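# Reorient the wooden block in the upturned robot hand

## Task

The wooden block starts loose on the upturned palm of the hand. Rotate it inside that same hand until its orientation relative to the hand matches the two goal pictures. Only this hand may touch it; the wrist camera, its post and the arm's last link count as hand. The task fails if the block touches anything else or leaves the hand. To finish, the block must rest still for a moment on the palm or fingers without touching the wrist, the camera or its post. The palm must face straight up. No hand motor may read "moving" or "overload" or be building toward a shutdown; a motor that was off from the very start is ignored. Then declare the job done.

## Robot and tools

ROBOT. There is one arm, a six-joint FANUC CRX, carrying a right-handed 16-motor hand. The only camera is cam_wrist, a 616x616 fisheye fixed to the hand. Scene frame: origin on the table top below the arm's base, +z up, +y to the left when facing along +x. Hand-point frame: +z runs along the straightened fingers toward their tips, +x runs across the palm away from the thumb, +y points out of the palm's face. The palm face sits at y = -0.062 m. With the fingers straight, the knuckles are at z = -0.017 m and the tips reach 0.139 m beyond that. A fixed mast on the palm side of the wrist spans x +0.05 to +0.10, z -0.16 to -0.11, and reaches y = +0.06 m. The block must not rest against it. Only the rubber fingertip caps grip well.

ROW FORMAT. Every move command is one row of 24 numbers, each in [-1, 1], in this order: dx, dy, dz, rx, ry, rz, index_mcp, index_abd, index_pip, index_dip, middle_mcp, middle_abd, middle_pip, middle_dip, ring_mcp, ring_abd, ring_pip, ring_dip, thumb_cmc, thumb_axl, thumb_mcp, thumb_ipl, current_limit, speed.

The first six numbers are an offset, not a pose. They are given in the hand point's own axes and scaled so that 1.0 means 0.6 m or 180 degrees. rx, ry, rz together form a single rotation vector. The offset is counted from the hand-point pose in the latest result that reports it. Before any result has shown it, and for later calls in the same reply, it is counted from where the robot is when the action begins. Every row in an action uses that same base; rows do not add up. An all-zero offset is not a hold: it drags the hand back to that base pose.

The next sixteen numbers are absolute goal angles, each placed linearly between that hinge's two stops. Brackets give degrees at +1, degrees at -1, and the value at which the hinge is straight.
- Index, middle, ring _mcp (-18, +128; +0.75): lower values curl the finger at the knuckle toward the palm.
- _abd (-60, +60; +0.00): lower values swing the finger sideways away from the thumb.
- _pip (-29, +108; +0.58) and _dip (-21, +117; +0.70): lower values bend the middle and end joints.
- thumb_cmc (-20, +120; +0.71): lower values bring the thumb from beside the palm round in front of it.
- thumb_axl (-27, +140; +0.68) rolls the thumb about its long axis.
- thumb_mcp (-69, +109; +0.23) and thumb_ipl (-77, +108; +0.17) bend the thumb. With thumb_axl straight, lower values bend it toward +z. With thumb_axl at -0.40, they bend it the same way a lower thumb_cmc swings it.

current_limit maps linearly from 0 mA at -1 to 550 mA at +1, never below 11 mA. It caps every motor and also limits hinge speed. Well below 0, fingers may be too weak to lift. speed sets each motor's set-point rate to (speed+1)/2 of 5.9 rad/s. Both start at +0.4 and -0.6, and the last values sent stay in force.

TOOLS.
- execute_actions(actions, pictures optional). actions holds zero or one item.
  - An empty list just reports the current state, with pictures.
  - {"rows": [...], "steps": n}: 1 to 15 rows and at most 15 steps, each 1/30 s; steps defaults to 15 and must be at least 4. One row runs per step, and the last row repeats if the rows run out.
  - {"steps": n} with no rows: waits until n steps (up to 300) have passed since the previous result, counting your reply time.
  - Pictures come only with an empty list or when pictures is true.
- move(target, speed): target is one 24-number row, with the offset counted as above. The hand point follows a straight path for 0.5 to 10 s toward that target. speed is in m/s, from 0.002 to 0.5, default 0.25; turning is capped at twice that value in rad/s. The hand numbers are sent at the start.
- wait(seconds): 0 to 10 s with nothing new sent.
- zoom_image(camera "cam_wrist", region [x0,y0,x1,y1]): pixel box in the latest image, no larger than 504x504.
- show_instructions(): shows the goal reference images.
- read_manual(section): returns the licence texts.
- finished_scene(scene): ends scene 1 or 2 and grades it. This cannot be undone.

RESULTS.
- The state gives end_effector_position in metres and end_effector_quat_wxyz, both in the scene frame.
- Per motor, in row order: hand_goal (goals currently written), hand_measured (actual positions on the same scale), hand_current_ma (positive means pushing toward -1), and hand_state. hand_state is one of moving, goal (at rest within 0.02 of the goal), blocked (at rest and still pressing), or overload (shut down).
- "Hand target" is the pose the controller is heading for.
- HELD marks steps that were not sent. "pose unreachable" means the clearance check changed or blocked the command.
- A move adds a line saying how it ended: done, off_target, moving, held or fault. limits=paced means the pose was clipped. limits=held means some steps were blocked, after which the arm may then jump faster than asked.

MOTION AND TIMING. Each step's commanded pose is clipped to within 70 mm and 16 degrees of the measured pose. Position takes priority over orientation. Every action's last 4 steps run while you think, and your reply time keeps the simulation going. After an action ends, the arm only reaches the last clipped pose, so check the reported pose and send the remainder.

HAZARDS.
- Grip: a finger presses only while its goal lies past the object's surface. Writing the same goals again keeps a grip, while writing hand_measured values loosens it.
- Motor shutdown: if a motor's current stays at 495 mA or more for 5 s net, it shuts off for 10 s and then jumps to its goal, which can fling the block. Keep pressing moderate.
- Arm faults: torque over the load limits (152 N m for the big joints, 38 for the wrist joints) or a 150 N force stops the arm for 10 s. Hand numbers sent during a stop are lost.
- Heat: holding loads heats the motors. A MOTOR HOT warning comes first, and an over-temperature fault follows at the limit.
- The block: never let it fall, touch the table or anything else, or be knocked off the table. Occasional outside pushes may nudge it, so fast, hard finger flicks are risky.

FINISH. Level the palm so it faces straight up and let the block settle away from the mast and camera. Make sure no motor reads moving or overload, then call finished_scene(1).

Each tool is called after ">>>" by a JSON object that holds its "op" and its "data", one argument or row to a line.

## Session

>>> {"op": "show_instructions", "data": {

}}

>>> {"op": "execute_actions", "data": {
  "actions": []
}}

Reference images for this scene: goal picture from the wrist camera place, goal picture looking into the palm.

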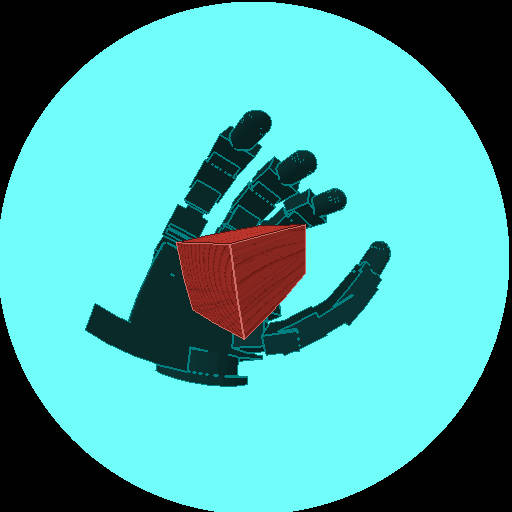

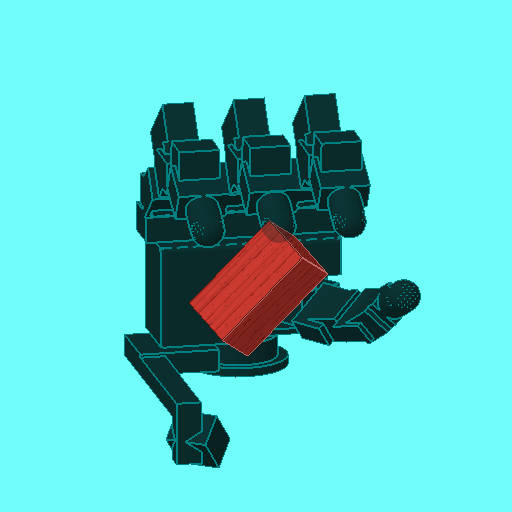

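Scene clock: 0.00 s of 4800.00 s.
end_effector_position=(+0.6016, +0.0084, +0.3990) hand_goal=(+0.046, +0.000, -0.008, +0.280, +0.046, +0.000, -0.008, +0.280, +0.046, +0.000, -0.008, +0.280, -0.104, +0.266, +0.032, -0.018) hand_measured=(+0.060, +0.000, -0.006, +0.282, +0.064, +0.000, -0.006, +0.282, +0.064, +0.000, -0.006, +0.282, -0.090, +0.270, +0.034, -0.016) hand_current_ma=(+85, +0, +14, +12, +95, +0, +14, +12, +93, +0, +14, +13, +71, +26, +12, +12) hand_state=(goal, goal, goal, goal, goal, goal, goal, goal, goal, goal, goal, goal, goal, goal, goal, goal) hand_current_limit=0.40 hand_speed=-0.60 end_effector_quat_wxyz=(+0.696, +0.704, +0.100, +0.097)
Joint positions: [ 0.451  0.588  0.353 -1.628  1.74   1.337]
Joint velocities: [-0.    -0.     0.001 -0.     0.    -0.001]
Hand target: +0.602, +0.008, +0.399; +0.696, +0.704, +0.100, +0.097
camera_calibration (this result's frames):
cam_wrist: T_world_to_cam=[[-0.758855, -0.210876, 0.616174, 0.250542], [-0.60219, 0.587494, -0.540573, 0.524612], [-0.248005, -0.78127, -0.57281, 0.50704], [0, 0, 0, 1]] pos_world=[0.63179, 0.140762, 0.419651]

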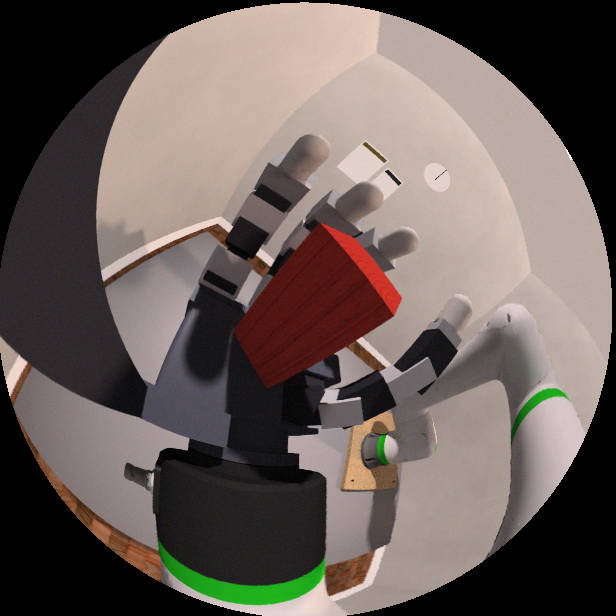

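>>> {"op": "zoom_image", "data": {
  "camera": "cam_wrist",
  "region": [200, 180, 440, 420]
}}

Region (200, 180, 440, 420) of cam_wrist's 616x616 image, scaled by 2.100, with more detail than that image has.

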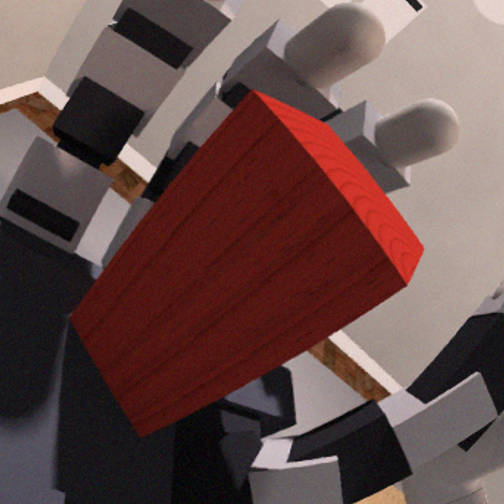

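>>> {"op": "move", "data": {
  "target": [0,0,0,0,0,0,0.6,0,0.2,0.4,0.6,0,0.2,0.4,-0.08,0.55,0.276,-0.588,0.16,-0.334,-0.013,-0.926,0.4,0.3]
}}

Scene clock: 9.60 s of 4800.00 s.
end_effector_position=(+0.6016, +0.0084, +0.3990) hand_goal=(+0.600, +0.000, +0.200, +0.400, +0.600, +0.000, +0.200, +0.400, -0.080, +0.550, +0.276, -0.588, +0.160, -0.334, -0.012, -0.926) hand_measured=(+0.608, +0.000, +0.200, +0.398, +0.610, +0.000, +0.200, +0.398, -0.066, +0.550, +0.274, -0.586, +0.164, -0.332, -0.010, -0.926) hand_current_ma=(+49, +0, +2, -12, +56, +0, +2, -12, +79, -4, -12, +12, +23, +18, +19, +4) hand_state=(goal, goal, goal, goal, goal, goal, goal, goal, goal, goal, goal, goal, goal, goal, goal, goal) hand_current_limit=0.40 hand_speed=0.30 end_effector_quat_wxyz=(+0.696, +0.704, +0.100, +0.097)
Joint positions: [ 0.451  0.588  0.353 -1.628  1.74   1.337]
Joint velocities: [-0.     0.    -0.     0.    -0.    -0.001]
Hand target: +0.602, +0.008, +0.399; +0.696, +0.704, +0.100, +0.097
Off the commanded pose: 0.000 m, 0 deg.
Kept back: nothing.
After step 90, 5.37 s passed at rest.
move: done
camera_calibration (this result's frames):
cam_wrist: T_world_to_cam=[[-0.758855, -0.210876, 0.616174, 0.250542], [-0.60219, 0.587494, -0.540572, 0.524612], [-0.248004, -0.78127, -0.57281, 0.50704], [0, 0, 0, 1]] pos_world=[0.63179, 0.140762, 0.419651]

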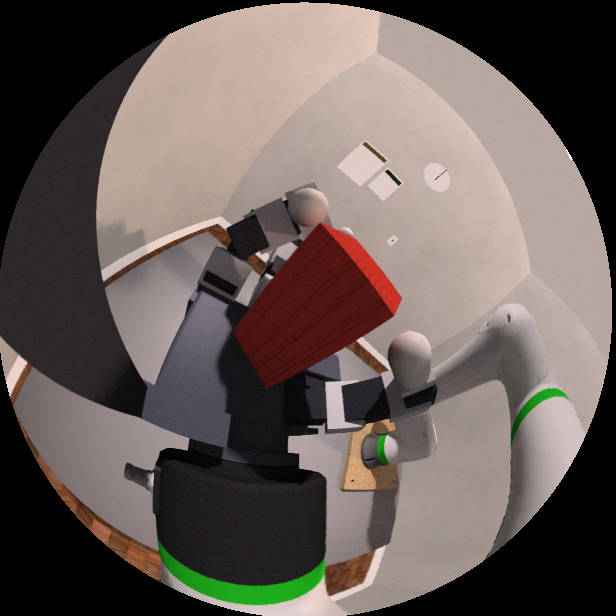

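Now close both to contact.

>>> {"op": "execute_actions", "data": {
  "actions": [
    {"rows": [[0,0,0,0,0,0,0.6,0,0.2,0.4,0.6,0,0.2,0.4,-0.235,0.66,0.276,-0.588,0.0,-0.334,-0.013,-0.926,0.4,-0.6]], "steps": 15}
  ]
}}

>>> {"op": "execute_actions", "data": {
  "actions": [
    {"steps": 10}
  ],
  "pictures": true
}}

Scene clock: 10.77 s of 4800.00 s.
end_effector_position=(+0.6016, +0.0084, +0.3990) hand_goal=(+0.600, +0.000, +0.200, +0.400, +0.600, +0.000, +0.200, +0.400, -0.234, +0.660, +0.276, -0.588, +0.000, -0.334, -0.012, -0.926) hand_measured=(+0.608, +0.000, +0.200, +0.398, +0.610, +0.000, +0.200, +0.398, -0.224, +0.660, +0.274, -0.586, +0.010, -0.332, -0.010, -0.926) hand_current_ma=(+49, +0, +2, -12, +56, +0, +2, -12, +54, -1, -11, +12, +48, +17, +12, +3) hand_state=(goal, goal, goal, goal, goal, goal, goal, goal, goal, goal, goal, goal, goal, goal, goal, goal) hand_current_limit=0.40 hand_speed=-0.60 end_effector_quat_wxyz=(+0.696, +0.704, +0.100, +0.097)
Joint positions: [ 0.451  0.588  0.353 -1.628  1.74   1.337]
Joint velocities: [-0.001 -0.    -0.     0.    -0.    -0.001]
Steps of this call (steps 1 to 24: nothing new was sent; steps 25 to 35: the first 11 steps of this action). Readings (end_effector_position | what the end effector reports):
25: (+0.6016, +0.0084, +0.3990) | hand_goal=(+0.600, +0.000, +0.200, +0.400, +0.600, +0.000, +0.200, +0.400, -0.234, +0.660, +0.276, -0.588, +0.000, -0.334, -0.012, -0.926) hand_measured=(+0.608, +0.000, +0.200, +0.398, +0.610, +0.000, +0.200, +0.398, -0.066, +0.550, +0.274, -0.586, +0.164, -0.332, -0.010, -0.926) hand_current_ma=(+49, +0, +2, -12, +56, +0, +2, -12, +79, -4, -12, +12, +23, +18, +19, +4) hand_state=(goal, goal, goal, goal, goal, goal, goal, goal, moving, moving, goal, goal, moving, goal, goal, goal) hand_current_limit=0.40 hand_speed=-0.60
26: (+0.6016, +0.0084, +0.3990) | hand_goal=(+0.600, +0.000, +0.200, +0.400, +0.600, +0.000, +0.200, +0.400, -0.234, +0.660, +0.276, -0.588, +0.000, -0.334, -0.012, -0.926) hand_measured=(+0.608, +0.000, +0.200, +0.398, +0.610, +0.000, +0.200, +0.398, -0.070, +0.554, +0.274, -0.586, +0.162, -0.332, -0.010, -0.926) hand_current_ma=(+49, +0, +2, -12, +56, +0, +2, -12, +159, -66, -9, +12, +126, +18, +19, +4) hand_state=(goal, goal, goal, goal, goal, goal, goal, goal, moving, moving, goal, goal, moving, goal, goal, goal) hand_current_limit=0.40 hand_speed=-0.60
28: (+0.6016, +0.0084, +0.3990) | hand_goal=(+0.600, +0.000, +0.200, +0.400, +0.600, +0.000, +0.200, +0.400, -0.234, +0.660, +0.276, -0.588, +0.000, -0.334, -0.012, -0.926) hand_measured=(+0.608, +0.000, +0.200, +0.398, +0.610, +0.000, +0.200, +0.398, -0.118, +0.614, +0.274, -0.586, +0.116, -0.332, -0.010, -0.926) hand_current_ma=(+49, +0, +2, -12, +56, +0, +2, -12, +121, -47, -11, +12, +108, +18, +19, +4) hand_state=(goal, goal, goal, goal, goal, goal, goal, goal, moving, moving, goal, goal, moving, goal, goal, goal) hand_current_limit=0.40 hand_speed=-0.60
32: (+0.6016, +0.0084, +0.3990) | hand_goal=(+0.600, +0.000, +0.200, +0.400, +0.600, +0.000, +0.200, +0.400, -0.234, +0.660, +0.276, -0.588, +0.000, -0.334, -0.012, -0.926) hand_measured=(+0.608, +0.000, +0.200, +0.398, +0.610, +0.000, +0.200, +0.398, -0.220, +0.660, +0.274, -0.586, +0.012, -0.332, -0.010, -0.926) hand_current_ma=(+49, +0, +2, -12, +56, +0, +2, -12, +39, -1, -11, +12, +35, +17, +11, +3) hand_state=(goal, goal, goal, goal, goal, goal, goal, goal, moving, moving, goal, goal, moving, goal, goal, goal) hand_current_limit=0.40 hand_speed=-0.60
35: the state above

Scene clock: 11.10 s of 4800.00 s.
end_effector_position=(+0.6016, +0.0084, +0.3990) hand_goal=(+0.600, +0.000, +0.200, +0.400, +0.600, +0.000, +0.200, +0.400, -0.234, +0.660, +0.276, -0.588, +0.000, -0.334, -0.012, -0.926) hand_measured=(+0.608, +0.000, +0.200, +0.398, +0.610, +0.000, +0.200, +0.398, -0.224, +0.660, +0.274, -0.586, +0.010, -0.332, -0.010, -0.926) hand_current_ma=(+49, +0, +2, -12, +56, +0, +2, -12, +54, -1, -11, +12, +47, +17, +12, +3) hand_state=(goal, goal, goal, goal, goal, goal, goal, goal, goal, goal, goal, goal, goal, goal, goal, goal) hand_current_limit=0.40 hand_speed=-0.60 end_effector_quat_wxyz=(+0.696, +0.704, +0.100, +0.097)
Joint positions: [ 0.451  0.588  0.353 -1.628  1.74   1.337]
Joint velocities: [-0.001 -0.    -0.    -0.    -0.     0.001]
Hand target: +0.602, +0.008, +0.399; +0.696, +0.704, +0.100, +0.097
Off the commanded pose: 0.000 m, 0 deg.
Kept back: nothing.
Steps of this call (steps 1 to 4: the last 4 steps of your previous action; steps 5 to 10: nothing new was sent). Readings (end_effector_position | what the end effector reports):
1: (+0.6016, +0.0084, +0.3990) | hand_goal=(+0.600, +0.000, +0.200, +0.400, +0.600, +0.000, +0.200, +0.400, -0.234, +0.660, +0.276, -0.588, +0.000, -0.334, -0.012, -0.926) hand_measured=(+0.608, +0.000, +0.200, +0.398, +0.610, +0.000, +0.200, +0.398, -0.224, +0.660, +0.274, -0.586, +0.010, -0.332, -0.010, -0.926) hand_current_ma=(+49, +0, +2, -12, +56, +0, +2, -12, +54, -1, -11, +12, +48, +17, +12, +3) hand_state=(goal, goal, goal, goal, goal, goal, goal, goal, goal, goal, goal, goal, goal, goal, goal, goal) hand_current_limit=0.40 hand_speed=-0.60
2: (+0.6016, +0.0084, +0.3990) | hand_goal=(+0.600, +0.000, +0.200, +0.400, +0.600, +0.000, +0.200, +0.400, -0.234, +0.660, +0.276, -0.588, +0.000, -0.334, -0.012, -0.926) hand_measured=(+0.608, +0.000, +0.200, +0.398, +0.610, +0.000, +0.200, +0.398, -0.224, +0.660, +0.274, -0.586, +0.010, -0.332, -0.010, -0.926) hand_current_ma=(+49, +0, +2, -12, +56, +0, +2, -12, +54, -1, -11, +12, +48, +17, +12, +3) hand_state=(goal, goal, goal, goal, goal, goal, goal, goal, goal, goal, goal, goal, goal, goal, goal, goal) hand_current_limit=0.40 hand_speed=-0.60
4: (+0.6016, +0.0084, +0.3990) | hand_goal=(+0.600, +0.000, +0.200, +0.400, +0.600, +0.000, +0.200, +0.400, -0.234, +0.660, +0.276, -0.588, +0.000, -0.334, -0.012, -0.926) hand_measured=(+0.608, +0.000, +0.200, +0.398, +0.610, +0.000, +0.200, +0.398, -0.224, +0.660, +0.274, -0.586, +0.010, -0.332, -0.010, -0.926) hand_current_ma=(+49, +0, +2, -12, +56, +0, +2, -12, +54, -1, -11, +12, +47, +17, +12, +3) hand_state=(goal, goal, goal, goal, goal, goal, goal, goal, goal, goal, goal, goal, goal, goal, goal, goal) hand_current_limit=0.40 hand_speed=-0.60
8: (+0.6016, +0.0084, +0.3990) | hand_goal=(+0.600, +0.000, +0.200, +0.400, +0.600, +0.000, +0.200, +0.400, -0.234, +0.660, +0.276, -0.588, +0.000, -0.334, -0.012, -0.926) hand_measured=(+0.608, +0.000, +0.200, +0.398, +0.610, +0.000, +0.200, +0.398, -0.224, +0.660, +0.274, -0.586, +0.010, -0.332, -0.010, -0.926) hand_current_ma=(+49, +0, +2, -12, +56, +0, +2, -12, +54, -1, -11, +12, +47, +17, +12, +3) hand_state=(goal, goal, goal, goal, goal, goal, goal, goal, goal, goal, goal, goal, goal, goal, goal, goal) hand_current_limit=0.40 hand_speed=-0.60
10: the state above
camera_calibration (this result's frames):
cam_wrist: T_world_to_cam=[[-0.758855, -0.210876, 0.616174, 0.250542], [-0.60219, 0.587494, -0.540572, 0.524612], [-0.248005, -0.78127, -0.57281, 0.50704], [0, 0, 0, 1]] pos_world=[0.63179, 0.140762, 0.419651]

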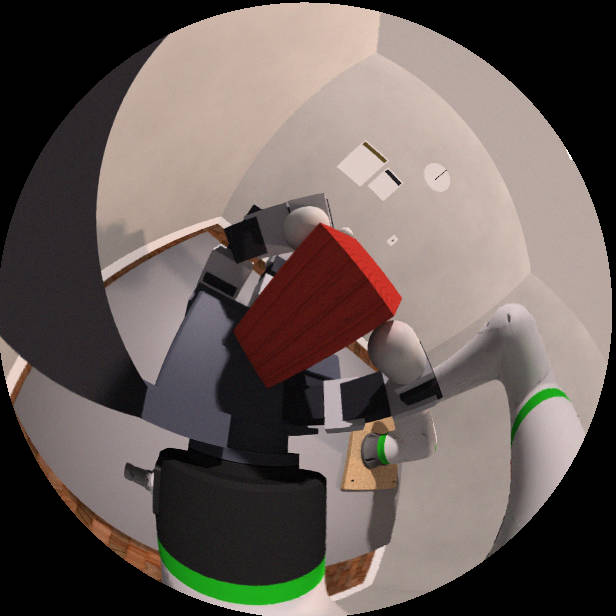

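>>> {"op": "execute_actions", "data": {
  "actions": [
    {"rows": [[0,0,0,0,0,0,0.6,0,0.2,0.4,0.6,0,0.2,0.4,-0.28,0.75,0.276,-0.588,-0.05,-0.285,-0.013,-0.926,0.4,-0.7]], "steps": 15}
  ]
}}

>>> {"op": "execute_actions", "data": {
  "actions": [
    {"steps": 8}
  ],
  "pictures": true
}}

Scene clock: 11.60 s of 4800.00 s.
end_effector_position=(+0.6016, +0.0084, +0.3990) hand_goal=(+0.600, +0.000, +0.200, +0.400, +0.600, +0.000, +0.200, +0.400, -0.280, +0.750, +0.276, -0.588, -0.050, -0.284, -0.012, -0.926) hand_measured=(+0.608, +0.000, +0.200, +0.398, +0.610, +0.000, +0.200, +0.398, -0.244, +0.696, +0.278, -0.586, -0.014, -0.308, -0.002, -0.928) hand_current_ma=(+49, +0, +2, -12, +56, +0, +2, -12, +190, -235, +13, +11, +181, -149, +60, -8) hand_state=(goal, goal, goal, goal, goal, goal, goal, goal, blocked, blocked, goal, goal, blocked, blocked, goal, goal) hand_current_limit=0.40 hand_speed=-0.70 end_effector_quat_wxyz=(+0.696, +0.704, +0.100, +0.097)
Joint positions: [ 0.451  0.588  0.353 -1.628  1.74   1.337]
Joint velocities: [-0.001 -0.     0.001  0.    -0.     0.001]
Steps of this call (steps 1 to 4: nothing new was sent; steps 5 to 15: the first 11 steps of this action). Readings (end_effector_position | what the end effector reports):
5: (+0.6016, +0.0084, +0.3990) | hand_goal=(+0.600, +0.000, +0.200, +0.400, +0.600, +0.000, +0.200, +0.400, -0.280, +0.750, +0.276, -0.588, -0.050, -0.284, -0.012, -0.926) hand_measured=(+0.608, +0.000, +0.200, +0.398, +0.610, +0.000, +0.200, +0.398, -0.224, +0.660, +0.274, -0.586, +0.010, -0.332, -0.010, -0.926) hand_current_ma=(+49, +0, +2, -12, +56, +0, +2, -12, +54, -1, -11, +12, +47, +17, +12, +3) hand_state=(goal, goal, goal, goal, goal, goal, goal, goal, moving, moving, goal, goal, moving, moving, goal, goal) hand_current_limit=0.40 hand_speed=-0.70
6: (+0.6016, +0.0084, +0.3990) | hand_goal=(+0.600, +0.000, +0.200, +0.400, +0.600, +0.000, +0.200, +0.400, -0.280, +0.750, +0.276, -0.588, -0.050, -0.284, -0.012, -0.926) hand_measured=(+0.608, +0.000, +0.200, +0.398, +0.610, +0.000, +0.200, +0.398, -0.226, +0.664, +0.274, -0.586, +0.006, -0.328, -0.010, -0.926) hand_current_ma=(+49, +0, +2, -12, +56, +0, +2, -12, +114, -47, -11, +12, +102, -47, +12, +3) hand_state=(goal, goal, goal, goal, goal, goal, goal, goal, moving, moving, goal, goal, moving, moving, goal, goal) hand_current_limit=0.40 hand_speed=-0.70
8: (+0.6016, +0.0084, +0.3990) | hand_goal=(+0.600, +0.000, +0.200, +0.400, +0.600, +0.000, +0.200, +0.400, -0.280, +0.750, +0.276, -0.588, -0.050, -0.284, -0.012, -0.926) hand_measured=(+0.608, +0.000, +0.200, +0.398, +0.610, +0.000, +0.200, +0.398, -0.246, +0.692, +0.276, -0.586, -0.014, -0.310, -0.006, -0.926) hand_current_ma=(+49, +0, +2, -12, +56, +0, +2, -12, +196, -236, +13, +9, +192, -165, +61, -4) hand_state=(goal, goal, goal, goal, goal, goal, goal, goal, moving, moving, moving, goal, moving, moving, moving, moving) hand_current_limit=0.40 hand_speed=-0.70
12: (+0.6016, +0.0084, +0.3990) | hand_goal=(+0.600, +0.000, +0.200, +0.400, +0.600, +0.000, +0.200, +0.400, -0.280, +0.750, +0.276, -0.588, -0.050, -0.284, -0.012, -0.926) hand_measured=(+0.608, +0.000, +0.200, +0.398, +0.610, +0.000, +0.200, +0.398, -0.244, +0.696, +0.278, -0.586, -0.014, -0.308, -0.002, -0.928) hand_current_ma=(+49, +0, +2, -12, +56, +0, +2, -12, +190, -235, +13, +11, +181, -149, +60, -8) hand_state=(goal, goal, goal, goal, goal, goal, goal, goal, blocked, blocked, goal, goal, blocked, blocked, goal, goal) hand_current_limit=0.40 hand_speed=-0.70
15: the state above

Scene clock: 11.87 s of 4800.00 s.
end_effector_position=(+0.6016, +0.0084, +0.3990) hand_goal=(+0.600, +0.000, +0.200, +0.400, +0.600, +0.000, +0.200, +0.400, -0.280, +0.750, +0.276, -0.588, -0.050, -0.284, -0.012, -0.926) hand_measured=(+0.608, +0.000, +0.200, +0.398, +0.610, +0.000, +0.200, +0.398, -0.244, +0.696, +0.278, -0.586, -0.014, -0.308, -0.002, -0.928) hand_current_ma=(+49, +0, +2, -12, +56, +0, +2, -12, +190, -235, +13, +11, +181, -149, +60, -8) hand_state=(goal, goal, goal, goal, goal, goal, goal, goal, blocked, blocked, goal, goal, blocked, blocked, goal, goal) hand_current_limit=0.40 hand_speed=-0.70 end_effector_quat_wxyz=(+0.696, +0.704, +0.100, +0.097)
Joint positions: [ 0.451  0.588  0.353 -1.628  1.74   1.337]
Joint velocities: [-0.     0.    -0.    -0.    -0.     0.002]
Hand target: +0.602, +0.008, +0.399; +0.696, +0.704, +0.100, +0.097
Off the commanded pose: 0.000 m, 0 deg.
Kept back: nothing.
Steps of this call (steps 1 to 4: the last 4 steps of your previous action; steps 5 to 8: nothing new was sent). Readings (end_effector_position | what the end effector reports):
1: (+0.6016, +0.0084, +0.3990) | hand_goal=(+0.600, +0.000, +0.200, +0.400, +0.600, +0.000, +0.200, +0.400, -0.280, +0.750, +0.276, -0.588, -0.050, -0.284, -0.012, -0.926) hand_measured=(+0.608, +0.000, +0.200, +0.398, +0.610, +0.000, +0.200, +0.398, -0.244, +0.696, +0.278, -0.586, -0.014, -0.308, -0.002, -0.928) hand_current_ma=(+49, +0, +2, -12, +56, +0, +2, -12, +190, -235, +13, +11, +181, -149, +60, -8) hand_state=(goal, goal, goal, goal, goal, goal, goal, goal, blocked, blocked, goal, goal, blocked, blocked, goal, goal) hand_current_limit=0.40 hand_speed=-0.70
2: (+0.6016, +0.0084, +0.3990) | hand_goal=(+0.600, +0.000, +0.200, +0.400, +0.600, +0.000, +0.200, +0.400, -0.280, +0.750, +0.276, -0.588, -0.050, -0.284, -0.012, -0.926) hand_measured=(+0.608, +0.000, +0.200, +0.398, +0.610, +0.000, +0.200, +0.398, -0.244, +0.696, +0.278, -0.586, -0.014, -0.308, -0.002, -0.928) hand_current_ma=(+49, +0, +2, -12, +56, +0, +2, -12, +190, -235, +13, +11, +181, -149, +60, -8) hand_state=(goal, goal, goal, goal, goal, goal, goal, goal, blocked, blocked, goal, goal, blocked, blocked, goal, goal) hand_current_limit=0.40 hand_speed=-0.70
4: (+0.6016, +0.0084, +0.3990) | hand_goal=(+0.600, +0.000, +0.200, +0.400, +0.600, +0.000, +0.200, +0.400, -0.280, +0.750, +0.276, -0.588, -0.050, -0.284, -0.012, -0.926) hand_measured=(+0.608, +0.000, +0.200, +0.398, +0.610, +0.000, +0.200, +0.398, -0.244, +0.696, +0.278, -0.586, -0.014, -0.308, -0.002, -0.928) hand_current_ma=(+49, +0, +2, -12, +56, +0, +2, -12, +190, -235, +13, +11, +181, -149, +60, -8) hand_state=(goal, goal, goal, goal, goal, goal, goal, goal, blocked, blocked, goal, goal, blocked, blocked, goal, goal) hand_current_limit=0.40 hand_speed=-0.70
8: the state above
camera_calibration (this result's frames):
cam_wrist: T_world_to_cam=[[-0.758855, -0.210876, 0.616174, 0.250542], [-0.60219, 0.587494, -0.540573, 0.524612], [-0.248004, -0.78127, -0.57281, 0.50704], [0, 0, 0, 1]] pos_world=[0.63179, 0.140762, 0.419651]

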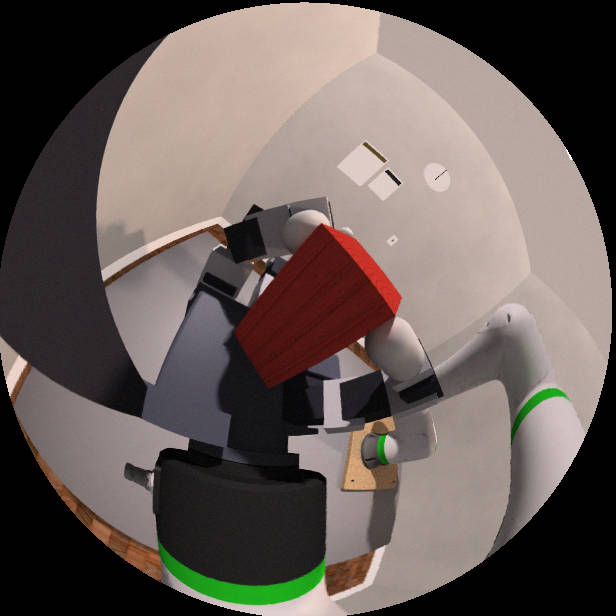

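>>> {"op": "execute_actions", "data": {
  "actions": [
    {"rows": [[0,0,0,0,0,0,0.6,0,0.2,0.4,0.6,0,0.2,0.4,-0.28,0.73,0.276,-0.57,-0.05,-0.285,-0.013,-0.914,0.4,-0.3],[0,0,0,0,0,0,0.6,0,0.2,0.4,0.6,0,0.2,0.4,-0.28,0.715,0.276,-0.552,-0.05,-0.285,-0.013,-0.902,0.4,-0.3],[0,0,0,0,0,0,0.6,0,0.2,0.4,0.6,0,0.2,0.4,-0.28,0.70,0.276,-0.535,-0.05,-0.285,-0.013,-0.89,0.4,-0.3],[0,0,0,0,0,0,0.6,0,0.2,0.4,0.6,0,0.2,0.4,-0.28,0.685,0.276,-0.517,-0.05,-0.285,-0.013,-0.878,0.4,-0.3],[0,0,0,0,0,0,0.6,0,0.2,0.4,0.6,0,0.2,0.4,-0.28,0.67,0.276,-0.50,-0.05,-0.285,-0.013,-0.866,0.4,-0.3]], "steps": 12}
  ]
}}

>>> {"op": "move", "data": {
  "target": [0,0,0,-0.163,0,-0.166,0.6,0,0.2,0.4,0.6,0,0.2,0.4,-0.28,0.67,0.276,-0.50,-0.05,-0.285,-0.013,-0.866,0.4,-0.3],
  "speed": 0.2
}}

Scene clock: 12.53 s of 4800.00 s.
end_effector_position=(+0.6016, +0.0084, +0.3990) hand_goal=(+0.600, +0.000, +0.200, +0.400, +0.600, +0.000, +0.200, +0.400, -0.280, +0.670, +0.276, -0.500, -0.050, -0.284, -0.012, -0.866) hand_measured=(+0.608, +0.000, +0.200, +0.398, +0.610, +0.000, +0.200, +0.398, -0.244, +0.664, +0.276, -0.528, -0.014, -0.308, +0.002, -0.872) hand_current_ma=(+49, +0, +2, -12, +56, +0, +2, -12, +190, -31, -4, -124, +181, -149, +85, -27) hand_state=(goal, goal, goal, goal, goal, goal, goal, goal, blocked, moving, goal, moving, blocked, blocked, goal, moving) hand_current_limit=0.40 hand_speed=-0.30 end_effector_quat_wxyz=(+0.696, +0.704, +0.100, +0.097)
Joint positions: [ 0.451  0.588  0.353 -1.628  1.74   1.337]
Joint velocities: [-0.001  0.    -0.     0.    -0.     0.   ]
Steps of this call (steps 1 to 12: nothing new was sent; steps 13 to 20: the first 8 steps of this action). Readings (end_effector_position | what the end effector reports):
13: (+0.6016, +0.0084, +0.3990) | hand_goal=(+0.600, +0.000, +0.200, +0.400, +0.600, +0.000, +0.200, +0.400, -0.280, +0.730, +0.276, -0.570, -0.050, -0.284, -0.012, -0.914) hand_measured=(+0.608, +0.000, +0.200, +0.398, +0.610, +0.000, +0.200, +0.398, -0.244, +0.696, +0.278, -0.586, -0.014, -0.308, -0.002, -0.928) hand_current_ma=(+49, +0, +2, -12, +56, +0, +2, -12, +190, -235, +13, +11, +181, -149, +60, -8) hand_state=(goal, goal, goal, goal, goal, goal, goal, goal, blocked, moving, goal, moving, blocked, blocked, goal, moving) hand_current_limit=0.40 hand_speed=-0.30
14: (+0.6016, +0.0084, +0.3990) | hand_goal=(+0.600, +0.000, +0.200, +0.400, +0.600, +0.000, +0.200, +0.400, -0.280, +0.716, +0.276, -0.552, -0.050, -0.284, -0.012, -0.902) hand_measured=(+0.608, +0.000, +0.200, +0.398, +0.610, +0.000, +0.200, +0.398, -0.244, +0.696, +0.278, -0.584, -0.014, -0.308, -0.002, -0.926) hand_current_ma=(+49, +0, +2, -12, +56, +0, +2, -12, +190, -129, +13, -61, +181, -149, +60, -91) hand_state=(goal, goal, goal, goal, goal, goal, goal, goal, blocked, moving, goal, moving, blocked, blocked, goal, moving) hand_current_limit=0.40 hand_speed=-0.30
16: (+0.6016, +0.0084, +0.3990) | hand_goal=(+0.600, +0.000, +0.200, +0.400, +0.600, +0.000, +0.200, +0.400, -0.280, +0.686, +0.276, -0.516, -0.050, -0.284, -0.012, -0.878) hand_measured=(+0.608, +0.000, +0.200, +0.398, +0.610, +0.000, +0.200, +0.398, -0.244, +0.696, +0.276, -0.574, -0.014, -0.308, +0.000, -0.912) hand_current_ma=(+49, +0, +2, -12, +56, +0, +2, -12, +190, -18, -6, -175, +181, -149, +88, -69) hand_state=(goal, goal, goal, goal, goal, goal, goal, goal, blocked, moving, moving, moving, blocked, blocked, moving, moving) hand_current_limit=0.40 hand_speed=-0.30
20: the state above

Scene clock: 14.97 s of 4800.00 s.
end_effector_position=(+0.6016, +0.0088, +0.3989) hand_goal=(+0.600, +0.000, +0.200, +0.400, +0.600, +0.000, +0.200, +0.400, -0.280, +0.670, +0.276, -0.500, -0.050, -0.284, -0.012, -0.866) hand_measured=(+0.608, +0.000, +0.200, +0.398, +0.610, +0.000, +0.200, +0.398, -0.244, +0.660, +0.274, -0.524, -0.014, -0.308, +0.002, -0.870) hand_current_ma=(+50, +0, +2, -12, +56, +0, +2, -12, +190, -42, -9, -121, +181, -149, +85, -24) hand_state=(goal, goal, goal, goal, goal, goal, goal, goal, blocked, goal, goal, blocked, blocked, blocked, goal, goal) hand_current_limit=0.40 hand_speed=-0.30 end_effector_quat_wxyz=(+0.851, +0.458, +0.250, -0.061)
Joint positions: [ 0.446  0.608  0.016 -1.184  1.843  1.614]
Joint velocities: [-0.001 -0.    -0.002  0.002  0.     0.003]
Hand target: +0.602, +0.009, +0.399; +0.851, +0.458, +0.250, -0.061
Off your previous action's commanded pose: 0.000 m, 0 deg at its last step (step 4 of this call).
Off the commanded pose: 0.000 m, 0 deg.
Kept back: nothing.
move: done
camera_calibration (this result's frames):
cam_wrist: T_world_to_cam=[[-0.485462, 0.265086, 0.8331, -0.00444561], [-0.810881, 0.219678, -0.542415, 0.653805], [-0.326801, -0.938867, 0.108308, 0.284376], [0, 0, 0, 1]] pos_world=[0.620934, 0.124543, 0.327537]

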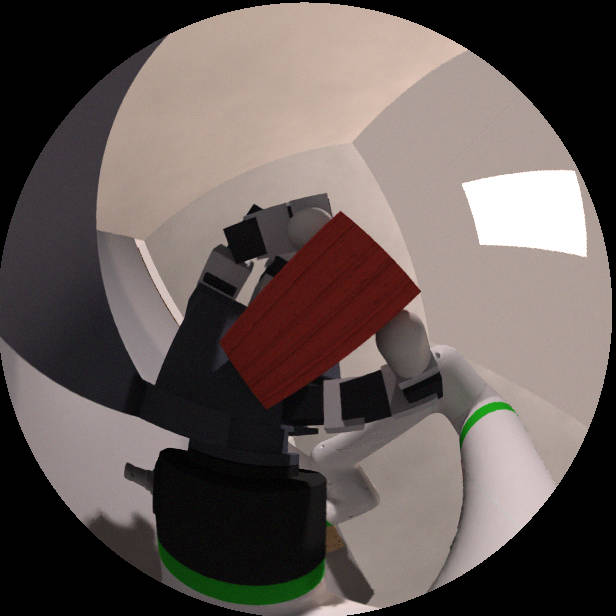

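>>> {"op": "execute_actions", "data": {
  "actions": [
    {"rows": [[0,0,0,0,0,0,0.6,0,0.2,0.4,0.6,0,0.2,0.4,-0.27,0.655,0.276,-0.48,-0.04,-0.29,-0.013,-0.855,0.4,-0.3],[0,0,0,0,0,0,0.6,0,0.2,0.4,0.6,0,0.2,0.4,-0.27,0.64,0.276,-0.46,-0.04,-0.29,-0.013,-0.845,0.4,-0.3],[0,0,0,0,0,0,0.6,0,0.2,0.4,0.6,0,0.2,0.4,-0.27,0.625,0.276,-0.44,-0.04,-0.29,-0.013,-0.835,0.4,-0.3]], "steps": 15}
  ]
}}

>>> {"op": "execute_actions", "data": {
  "actions": [
    {"steps": 15}
  ],
  "pictures": true
}}

Scene clock: 15.50 s of 4800.00 s.
end_effector_position=(+0.6016, +0.0088, +0.3989) hand_goal=(+0.600, +0.000, +0.200, +0.400, +0.600, +0.000, +0.200, +0.400, -0.270, +0.626, +0.276, -0.440, -0.040, -0.290, -0.012, -0.834) hand_measured=(+0.608, +0.000, +0.200, +0.398, +0.610, +0.000, +0.200, +0.398, -0.244, +0.618, +0.274, -0.458, -0.014, -0.308, +0.002, -0.838) hand_current_ma=(+50, +0, +2, -12, +56, +0, +2, -12, +137, -33, -10, -91, +129, -111, +85, -27) hand_state=(goal, goal, goal, goal, goal, goal, goal, goal, blocked, goal, goal, goal, blocked, goal, goal, goal) hand_current_limit=0.40 hand_speed=-0.30 end_effector_quat_wxyz=(+0.851, +0.458, +0.250, -0.061)
Joint positions: [ 0.446  0.608  0.016 -1.184  1.843  1.615]
Joint velocities: [ 0.001 -0.     0.001 -0.    -0.     0.001]
Steps of this call (steps 1 to 5: nothing new was sent; steps 6 to 16: the first 11 steps of this action). Readings (end_effector_position | what the end effector reports):
6: (+0.6016, +0.0087, +0.3989) | hand_goal=(+0.600, +0.000, +0.200, +0.400, +0.600, +0.000, +0.200, +0.400, -0.270, +0.656, +0.276, -0.480, -0.040, -0.290, -0.012, -0.854) hand_measured=(+0.608, +0.000, +0.200, +0.398, +0.610, +0.000, +0.200, +0.398, -0.244, +0.660, +0.274, -0.524, -0.014, -0.308, +0.002, -0.870) hand_current_ma=(+50, +0, +2, -12, +56, +0, +2, -12, +190, -42, -9, -121, +181, -149, +85, -24) hand_state=(goal, goal, goal, goal, goal, goal, goal, goal, moving, moving, goal, moving, moving, moving, goal, moving) hand_current_limit=0.40 hand_speed=-0.30
7: (+0.6016, +0.0087, +0.3989) | hand_goal=(+0.600, +0.000, +0.200, +0.400, +0.600, +0.000, +0.200, +0.400, -0.270, +0.640, +0.276, -0.460, -0.040, -0.290, -0.012, -0.844) hand_measured=(+0.608, +0.000, +0.200, +0.398, +0.610, +0.000, +0.200, +0.398, -0.244, +0.658, +0.274, -0.520, -0.014, -0.308, +0.002, -0.868) hand_current_ma=(+50, +0, +2, -12, +56, +0, +2, -12, +126, -18, -11, -157, +119, -103, +85, -55) hand_state=(goal, goal, goal, goal, goal, goal, goal, goal, moving, moving, goal, moving, moving, moving, goal, moving) hand_current_limit=0.40 hand_speed=-0.30
9: (+0.6016, +0.0087, +0.3989) | hand_goal=(+0.600, +0.000, +0.200, +0.400, +0.600, +0.000, +0.200, +0.400, -0.270, +0.626, +0.276, -0.440, -0.040, -0.290, -0.012, -0.834) hand_measured=(+0.608, +0.000, +0.200, +0.398, +0.610, +0.000, +0.200, +0.398, -0.244, +0.636, +0.274, -0.488, -0.014, -0.308, +0.002, -0.850) hand_current_ma=(+50, +0, +2, -12, +56, +0, +2, -12, +136, -18, -10, -133, +128, -110, +85, -44) hand_state=(goal, goal, goal, goal, goal, goal, goal, goal, blocked, moving, goal, moving, blocked, goal, goal, moving) hand_current_limit=0.40 hand_speed=-0.30
13: (+0.6016, +0.0087, +0.3989) | hand_goal=(+0.600, +0.000, +0.200, +0.400, +0.600, +0.000, +0.200, +0.400, -0.270, +0.626, +0.276, -0.440, -0.040, -0.290, -0.012, -0.834) hand_measured=(+0.608, +0.000, +0.200, +0.398, +0.610, +0.000, +0.200, +0.398, -0.244, +0.618, +0.274, -0.458, -0.014, -0.308, +0.002, -0.838) hand_current_ma=(+50, +0, +2, -12, +56, +0, +2, -12, +137, -33, -10, -91, +129, -111, +85, -27) hand_state=(goal, goal, goal, goal, goal, goal, goal, goal, blocked, goal, goal, moving, blocked, goal, goal, goal) hand_current_limit=0.40 hand_speed=-0.30
16: the state above

Scene clock: 16.00 s of 4800.00 s.
end_effector_position=(+0.6016, +0.0088, +0.3989) hand_goal=(+0.600, +0.000, +0.200, +0.400, +0.600, +0.000, +0.200, +0.400, -0.270, +0.626, +0.276, -0.440, -0.040, -0.290, -0.012, -0.834) hand_measured=(+0.608, +0.000, +0.200, +0.398, +0.610, +0.000, +0.200, +0.398, -0.244, +0.618, +0.274, -0.458, -0.014, -0.308, +0.002, -0.838) hand_current_ma=(+50, +0, +2, -12, +56, +0, +2, -12, +137, -33, -10, -91, +129, -111, +85, -27) hand_state=(goal, goal, goal, goal, goal, goal, goal, goal, blocked, goal, goal, goal, blocked, goal, goal, goal) hand_current_limit=0.40 hand_speed=-0.30 end_effector_quat_wxyz=(+0.851, +0.458, +0.250, -0.061)
Joint positions: [ 0.446  0.608  0.016 -1.184  1.843  1.615]
Joint velocities: [ 0.     0.     0.    -0.     0.    -0.001]
Hand target: +0.602, +0.009, +0.399; +0.851, +0.458, +0.250, -0.061
Off the commanded pose: 0.000 m, 0 deg.
Kept back: nothing.
Steps of this call (steps 1 to 4: the last 4 steps of your previous action; steps 5 to 15: nothing new was sent). Readings (end_effector_position | what the end effector reports):
1: (+0.6016, +0.0088, +0.3989) | hand_goal=(+0.600, +0.000, +0.200, +0.400, +0.600, +0.000, +0.200, +0.400, -0.270, +0.626, +0.276, -0.440, -0.040, -0.290, -0.012, -0.834) hand_measured=(+0.608, +0.000, +0.200, +0.398, +0.610, +0.000, +0.200, +0.398, -0.244, +0.618, +0.274, -0.458, -0.014, -0.308, +0.002, -0.838) hand_current_ma=(+50, +0, +2, -12, +56, +0, +2, -12, +137, -33, -10, -91, +129, -111, +85, -27) hand_state=(goal, goal, goal, goal, goal, goal, goal, goal, blocked, goal, goal, goal, blocked, goal, goal, goal) hand_current_limit=0.40 hand_speed=-0.30
2: (+0.6016, +0.0088, +0.3989) | hand_goal=(+0.600, +0.000, +0.200, +0.400, +0.600, +0.000, +0.200, +0.400, -0.270, +0.626, +0.276, -0.440, -0.040, -0.290, -0.012, -0.834) hand_measured=(+0.608, +0.000, +0.200, +0.398, +0.610, +0.000, +0.200, +0.398, -0.244, +0.618, +0.274, -0.458, -0.014, -0.308, +0.002, -0.838) hand_current_ma=(+50, +0, +2, -12, +56, +0, +2, -12, +137, -33, -10, -91, +129, -111, +85, -27) hand_state=(goal, goal, goal, goal, goal, goal, goal, goal, blocked, goal, goal, goal, blocked, goal, goal, goal) hand_current_limit=0.40 hand_speed=-0.30
4: (+0.6016, +0.0088, +0.3989) | hand_goal=(+0.600, +0.000, +0.200, +0.400, +0.600, +0.000, +0.200, +0.400, -0.270, +0.626, +0.276, -0.440, -0.040, -0.290, -0.012, -0.834) hand_measured=(+0.608, +0.000, +0.200, +0.398, +0.610, +0.000, +0.200, +0.398, -0.244, +0.618, +0.274, -0.458, -0.014, -0.308, +0.002, -0.838) hand_current_ma=(+50, +0, +2, -12, +56, +0, +2, -12, +137, -33, -10, -91, +129, -111, +85, -27) hand_state=(goal, goal, goal, goal, goal, goal, goal, goal, blocked, goal, goal, goal, blocked, goal, goal, goal) hand_current_limit=0.40 hand_speed=-0.30
8: (+0.6016, +0.0088, +0.3989) | hand_goal=(+0.600, +0.000, +0.200, +0.400, +0.600, +0.000, +0.200, +0.400, -0.270, +0.626, +0.276, -0.440, -0.040, -0.290, -0.012, -0.834) hand_measured=(+0.608, +0.000, +0.200, +0.398, +0.610, +0.000, +0.200, +0.398, -0.244, +0.618, +0.274, -0.458, -0.014, -0.308, +0.002, -0.838) hand_current_ma=(+50, +0, +2, -12, +56, +0, +2, -12, +137, -33, -10, -91, +129, -111, +85, -27) hand_state=(goal, goal, goal, goal, goal, goal, goal, goal, blocked, goal, goal, goal, blocked, goal, goal, goal) hand_current_limit=0.40 hand_speed=-0.30
15: the state above
camera_calibration (this result's frames):
cam_wrist: T_world_to_cam=[[-0.485459, 0.265179, 0.833072, -0.0044575], [-0.810883, 0.219618, -0.542436, 0.653843], [-0.3268, -0.938855, 0.108413, 0.284335], [0, 0, 0, 1]] pos_world=[0.620947, 0.124536, 0.327556]

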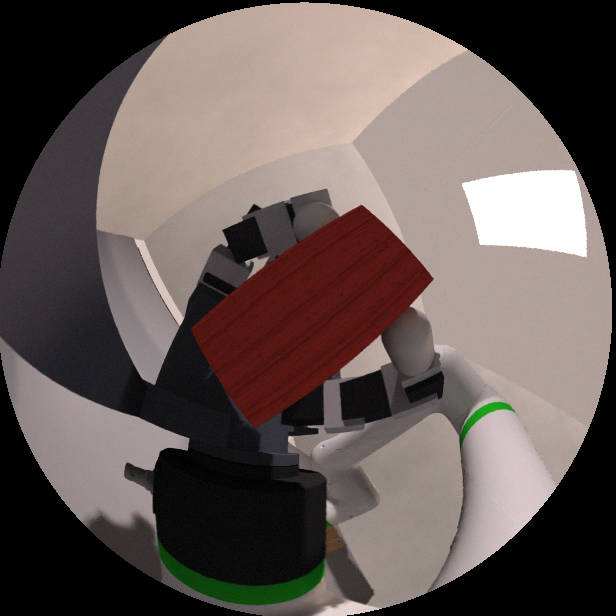

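>>> {"op": "execute_actions", "data": {
  "actions": [
    {"rows": [[0,0,0,0,0,0,0.6,0,0.2,0.4,0.6,0,0.2,0.4,-0.27,0.64,0.276,-0.46,-0.04,-0.29,-0.013,-0.848,0.4,-0.3],[0,0,0,0,0,0,0.6,0,0.2,0.4,0.6,0,0.2,0.4,-0.27,0.655,0.276,-0.48,-0.04,-0.29,-0.013,-0.861,0.4,-0.3],[0,0,0,0,0,0,0.6,0,0.2,0.4,0.6,0,0.2,0.4,-0.27,0.67,0.276,-0.50,-0.04,-0.29,-0.013,-0.874,0.4,-0.3],[0,0,0,0,0,0,0.6,0,0.2,0.4,0.6,0,0.2,0.4,-0.27,0.685,0.276,-0.52,-0.04,-0.29,-0.013,-0.887,0.4,-0.3],[0,0,0,0,0,0,0.6,0,0.2,0.4,0.6,0,0.2,0.4,-0.27,0.70,0.276,-0.54,-0.04,-0.29,-0.013,-0.90,0.4,-0.3],[0,0,0,0,0,0,0.6,0,0.2,0.4,0.6,0,0.2,0.4,-0.27,0.715,0.276,-0.56,-0.04,-0.29,-0.013,-0.913,0.4,-0.3],[0,0,0,0,0,0,0.6,0,0.2,0.4,0.6,0,0.2,0.4,-0.27,0.73,0.276,-0.58,-0.04,-0.29,-0.013,-0.926,0.4,-0.3],[0,0,0,0,0,0,0.6,0,0.2,0.4,0.6,0,0.2,0.4,-0.27,0.745,0.276,-0.60,-0.04,-0.29,-0.013,-0.939,0.4,-0.3],[0,0,0,0,0,0,0.6,0,0.2,0.4,0.6,0,0.2,0.4,-0.27,0.76,0.276,-0.62,-0.04,-0.29,-0.013,-0.952,0.4,-0.3]], "steps": 15}
  ]
}}

>>> {"op": "move", "data": {
  "target": [0,0,0,0.163,0,0.166,0.6,0,0.2,0.4,0.6,0,0.2,0.4,-0.27,0.76,0.276,-0.62,-0.04,-0.29,-0.013,-0.952,0.4,-0.3],
  "speed": 0.2
}}

Scene clock: 17.07 s of 4800.00 s.
end_effector_position=(+0.6016, +0.0088, +0.3989) hand_goal=(+0.600, +0.000, +0.200, +0.400, +0.600, +0.000, +0.200, +0.400, -0.270, +0.760, +0.276, -0.620, -0.040, -0.290, -0.012, -0.952) hand_measured=(+0.608, +0.000, +0.200, +0.398, +0.610, +0.000, +0.200, +0.398, -0.244, +0.728, +0.274, -0.618, -0.014, -0.308, +0.002, -0.946) hand_current_ma=(+50, +0, +2, -12, +56, +0, +2, -12, +137, -89, -11, -40, +129, -111, +85, -10) hand_state=(goal, goal, goal, goal, goal, goal, goal, goal, blocked, moving, goal, moving, blocked, goal, goal, moving) hand_current_limit=0.40 hand_speed=-0.30 end_effector_quat_wxyz=(+0.851, +0.458, +0.250, -0.061)
Joint positions: [ 0.446  0.608  0.016 -1.184  1.843  1.614]
Joint velocities: [-0.  0.  0. -0.  0. -0.]
Steps of this call (steps 1 to 21: nothing new was sent; steps 22 to 32: the first 11 steps of this action). Readings (end_effector_position | what the end effector reports):
22: (+0.6016, +0.0088, +0.3989) | hand_goal=(+0.600, +0.000, +0.200, +0.400, +0.600, +0.000, +0.200, +0.400, -0.270, +0.640, +0.276, -0.460, -0.040, -0.290, -0.012, -0.848) hand_measured=(+0.608, +0.000, +0.200, +0.398, +0.610, +0.000, +0.200, +0.398, -0.244, +0.618, +0.274, -0.458, -0.014, -0.308, +0.002, -0.838) hand_current_ma=(+50, +0, +2, -12, +56, +0, +2, -12, +137, -33, -10, -91, +129, -111, +85, -27) hand_state=(goal, goal, goal, goal, goal, goal, goal, goal, blocked, moving, goal, moving, blocked, goal, goal, moving) hand_current_limit=0.40 hand_speed=-0.30
23: (+0.6016, +0.0088, +0.3989) | hand_goal=(+0.600, +0.000, +0.200, +0.400, +0.600, +0.000, +0.200, +0.400, -0.270, +0.656, +0.276, -0.480, -0.040, -0.290, -0.012, -0.860) hand_measured=(+0.608, +0.000, +0.200, +0.398, +0.610, +0.000, +0.200, +0.398, -0.244, +0.618, +0.274, -0.458, -0.014, -0.308, +0.002, -0.840) hand_current_ma=(+50, +0, +2, -12, +56, +0, +2, -12, +137, -107, -10, -4, +129, -111, +85, +36) hand_state=(goal, goal, goal, goal, goal, goal, goal, goal, blocked, moving, goal, moving, blocked, goal, goal, moving) hand_current_limit=0.40 hand_speed=-0.30
25: (+0.6016, +0.0088, +0.3989) | hand_goal=(+0.600, +0.000, +0.200, +0.400, +0.600, +0.000, +0.200, +0.400, -0.270, +0.686, +0.276, -0.520, -0.040, -0.290, -0.012, -0.886) hand_measured=(+0.608, +0.000, +0.200, +0.398, +0.610, +0.000, +0.200, +0.398, -0.244, +0.630, +0.274, -0.482, -0.014, -0.308, +0.002, -0.856) hand_current_ma=(+50, +0, +2, -12, +56, +0, +2, -12, +137, -138, -10, +0, +129, -111, +85, +37) hand_state=(goal, goal, goal, goal, goal, goal, goal, goal, blocked, moving, goal, moving, blocked, goal, goal, moving) hand_current_limit=0.40 hand_speed=-0.30
29: (+0.6016, +0.0088, +0.3989) | hand_goal=(+0.600, +0.000, +0.200, +0.400, +0.600, +0.000, +0.200, +0.400, -0.270, +0.746, +0.276, -0.600, -0.040, -0.290, -0.012, -0.938) hand_measured=(+0.608, +0.000, +0.200, +0.398, +0.610, +0.000, +0.200, +0.398, -0.244, +0.682, +0.274, -0.562, -0.014, -0.308, +0.002, -0.908) hand_current_ma=(+50, +0, +2, -12, +56, +0, +2, -12, +137, -144, -11, -14, +129, -111, +85, +31) hand_state=(goal, goal, goal, goal, goal, goal, goal, goal, blocked, moving, goal, moving, blocked, goal, goal, moving) hand_current_limit=0.40 hand_speed=-0.30
32: the state above

Scene clock: 19.50 s of 4800.00 s.
end_effector_position=(+0.6016, +0.0084, +0.3990) hand_goal=(+0.600, +0.000, +0.200, +0.400, +0.600, +0.000, +0.200, +0.400, -0.270, +0.760, +0.276, -0.620, -0.040, -0.290, -0.012, -0.952) hand_measured=(+0.608, +0.000, +0.200, +0.398, +0.610, +0.000, +0.200, +0.398, -0.244, +0.740, +0.274, -0.626, -0.014, -0.308, +0.002, -0.952) hand_current_ma=(+50, +0, +2, -12, +56, +0, +2, -12, +137, -85, -11, -30, +129, -111, +85, -6) hand_state=(goal, goal, goal, goal, goal, goal, goal, goal, blocked, goal, goal, goal, blocked, goal, goal, goal) hand_current_limit=0.40 hand_speed=-0.30 end_effector_quat_wxyz=(+0.696, +0.704, +0.100, +0.097)
Joint positions: [ 0.451  0.588  0.353 -1.628  1.74   1.337]
Joint velocities: [-0.002 -0.001  0.002 -0.001 -0.001 -0.   ]
Hand target: +0.602, +0.008, +0.399; +0.696, +0.705, +0.100, +0.097
Off your previous action's commanded pose: 0.000 m, 0 deg at its last step (step 4 of this call).
Off the commanded pose: 0.000 m, 0 deg.
Kept back: nothing.
move: done
camera_calibration (this result's frames):
cam_wrist: T_world_to_cam=[[-0.758863, -0.210872, 0.616165, 0.250554], [-0.602181, 0.587495, -0.54058, 0.524604], [-0.248001, -0.78127, -0.572812, 0.507045], [0, 0, 0, 1]] pos_world=[0.63179, 0.140771, 0.41965]

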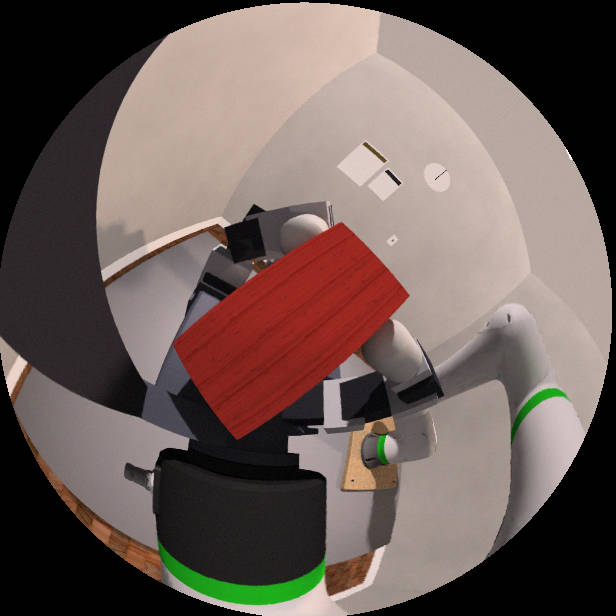

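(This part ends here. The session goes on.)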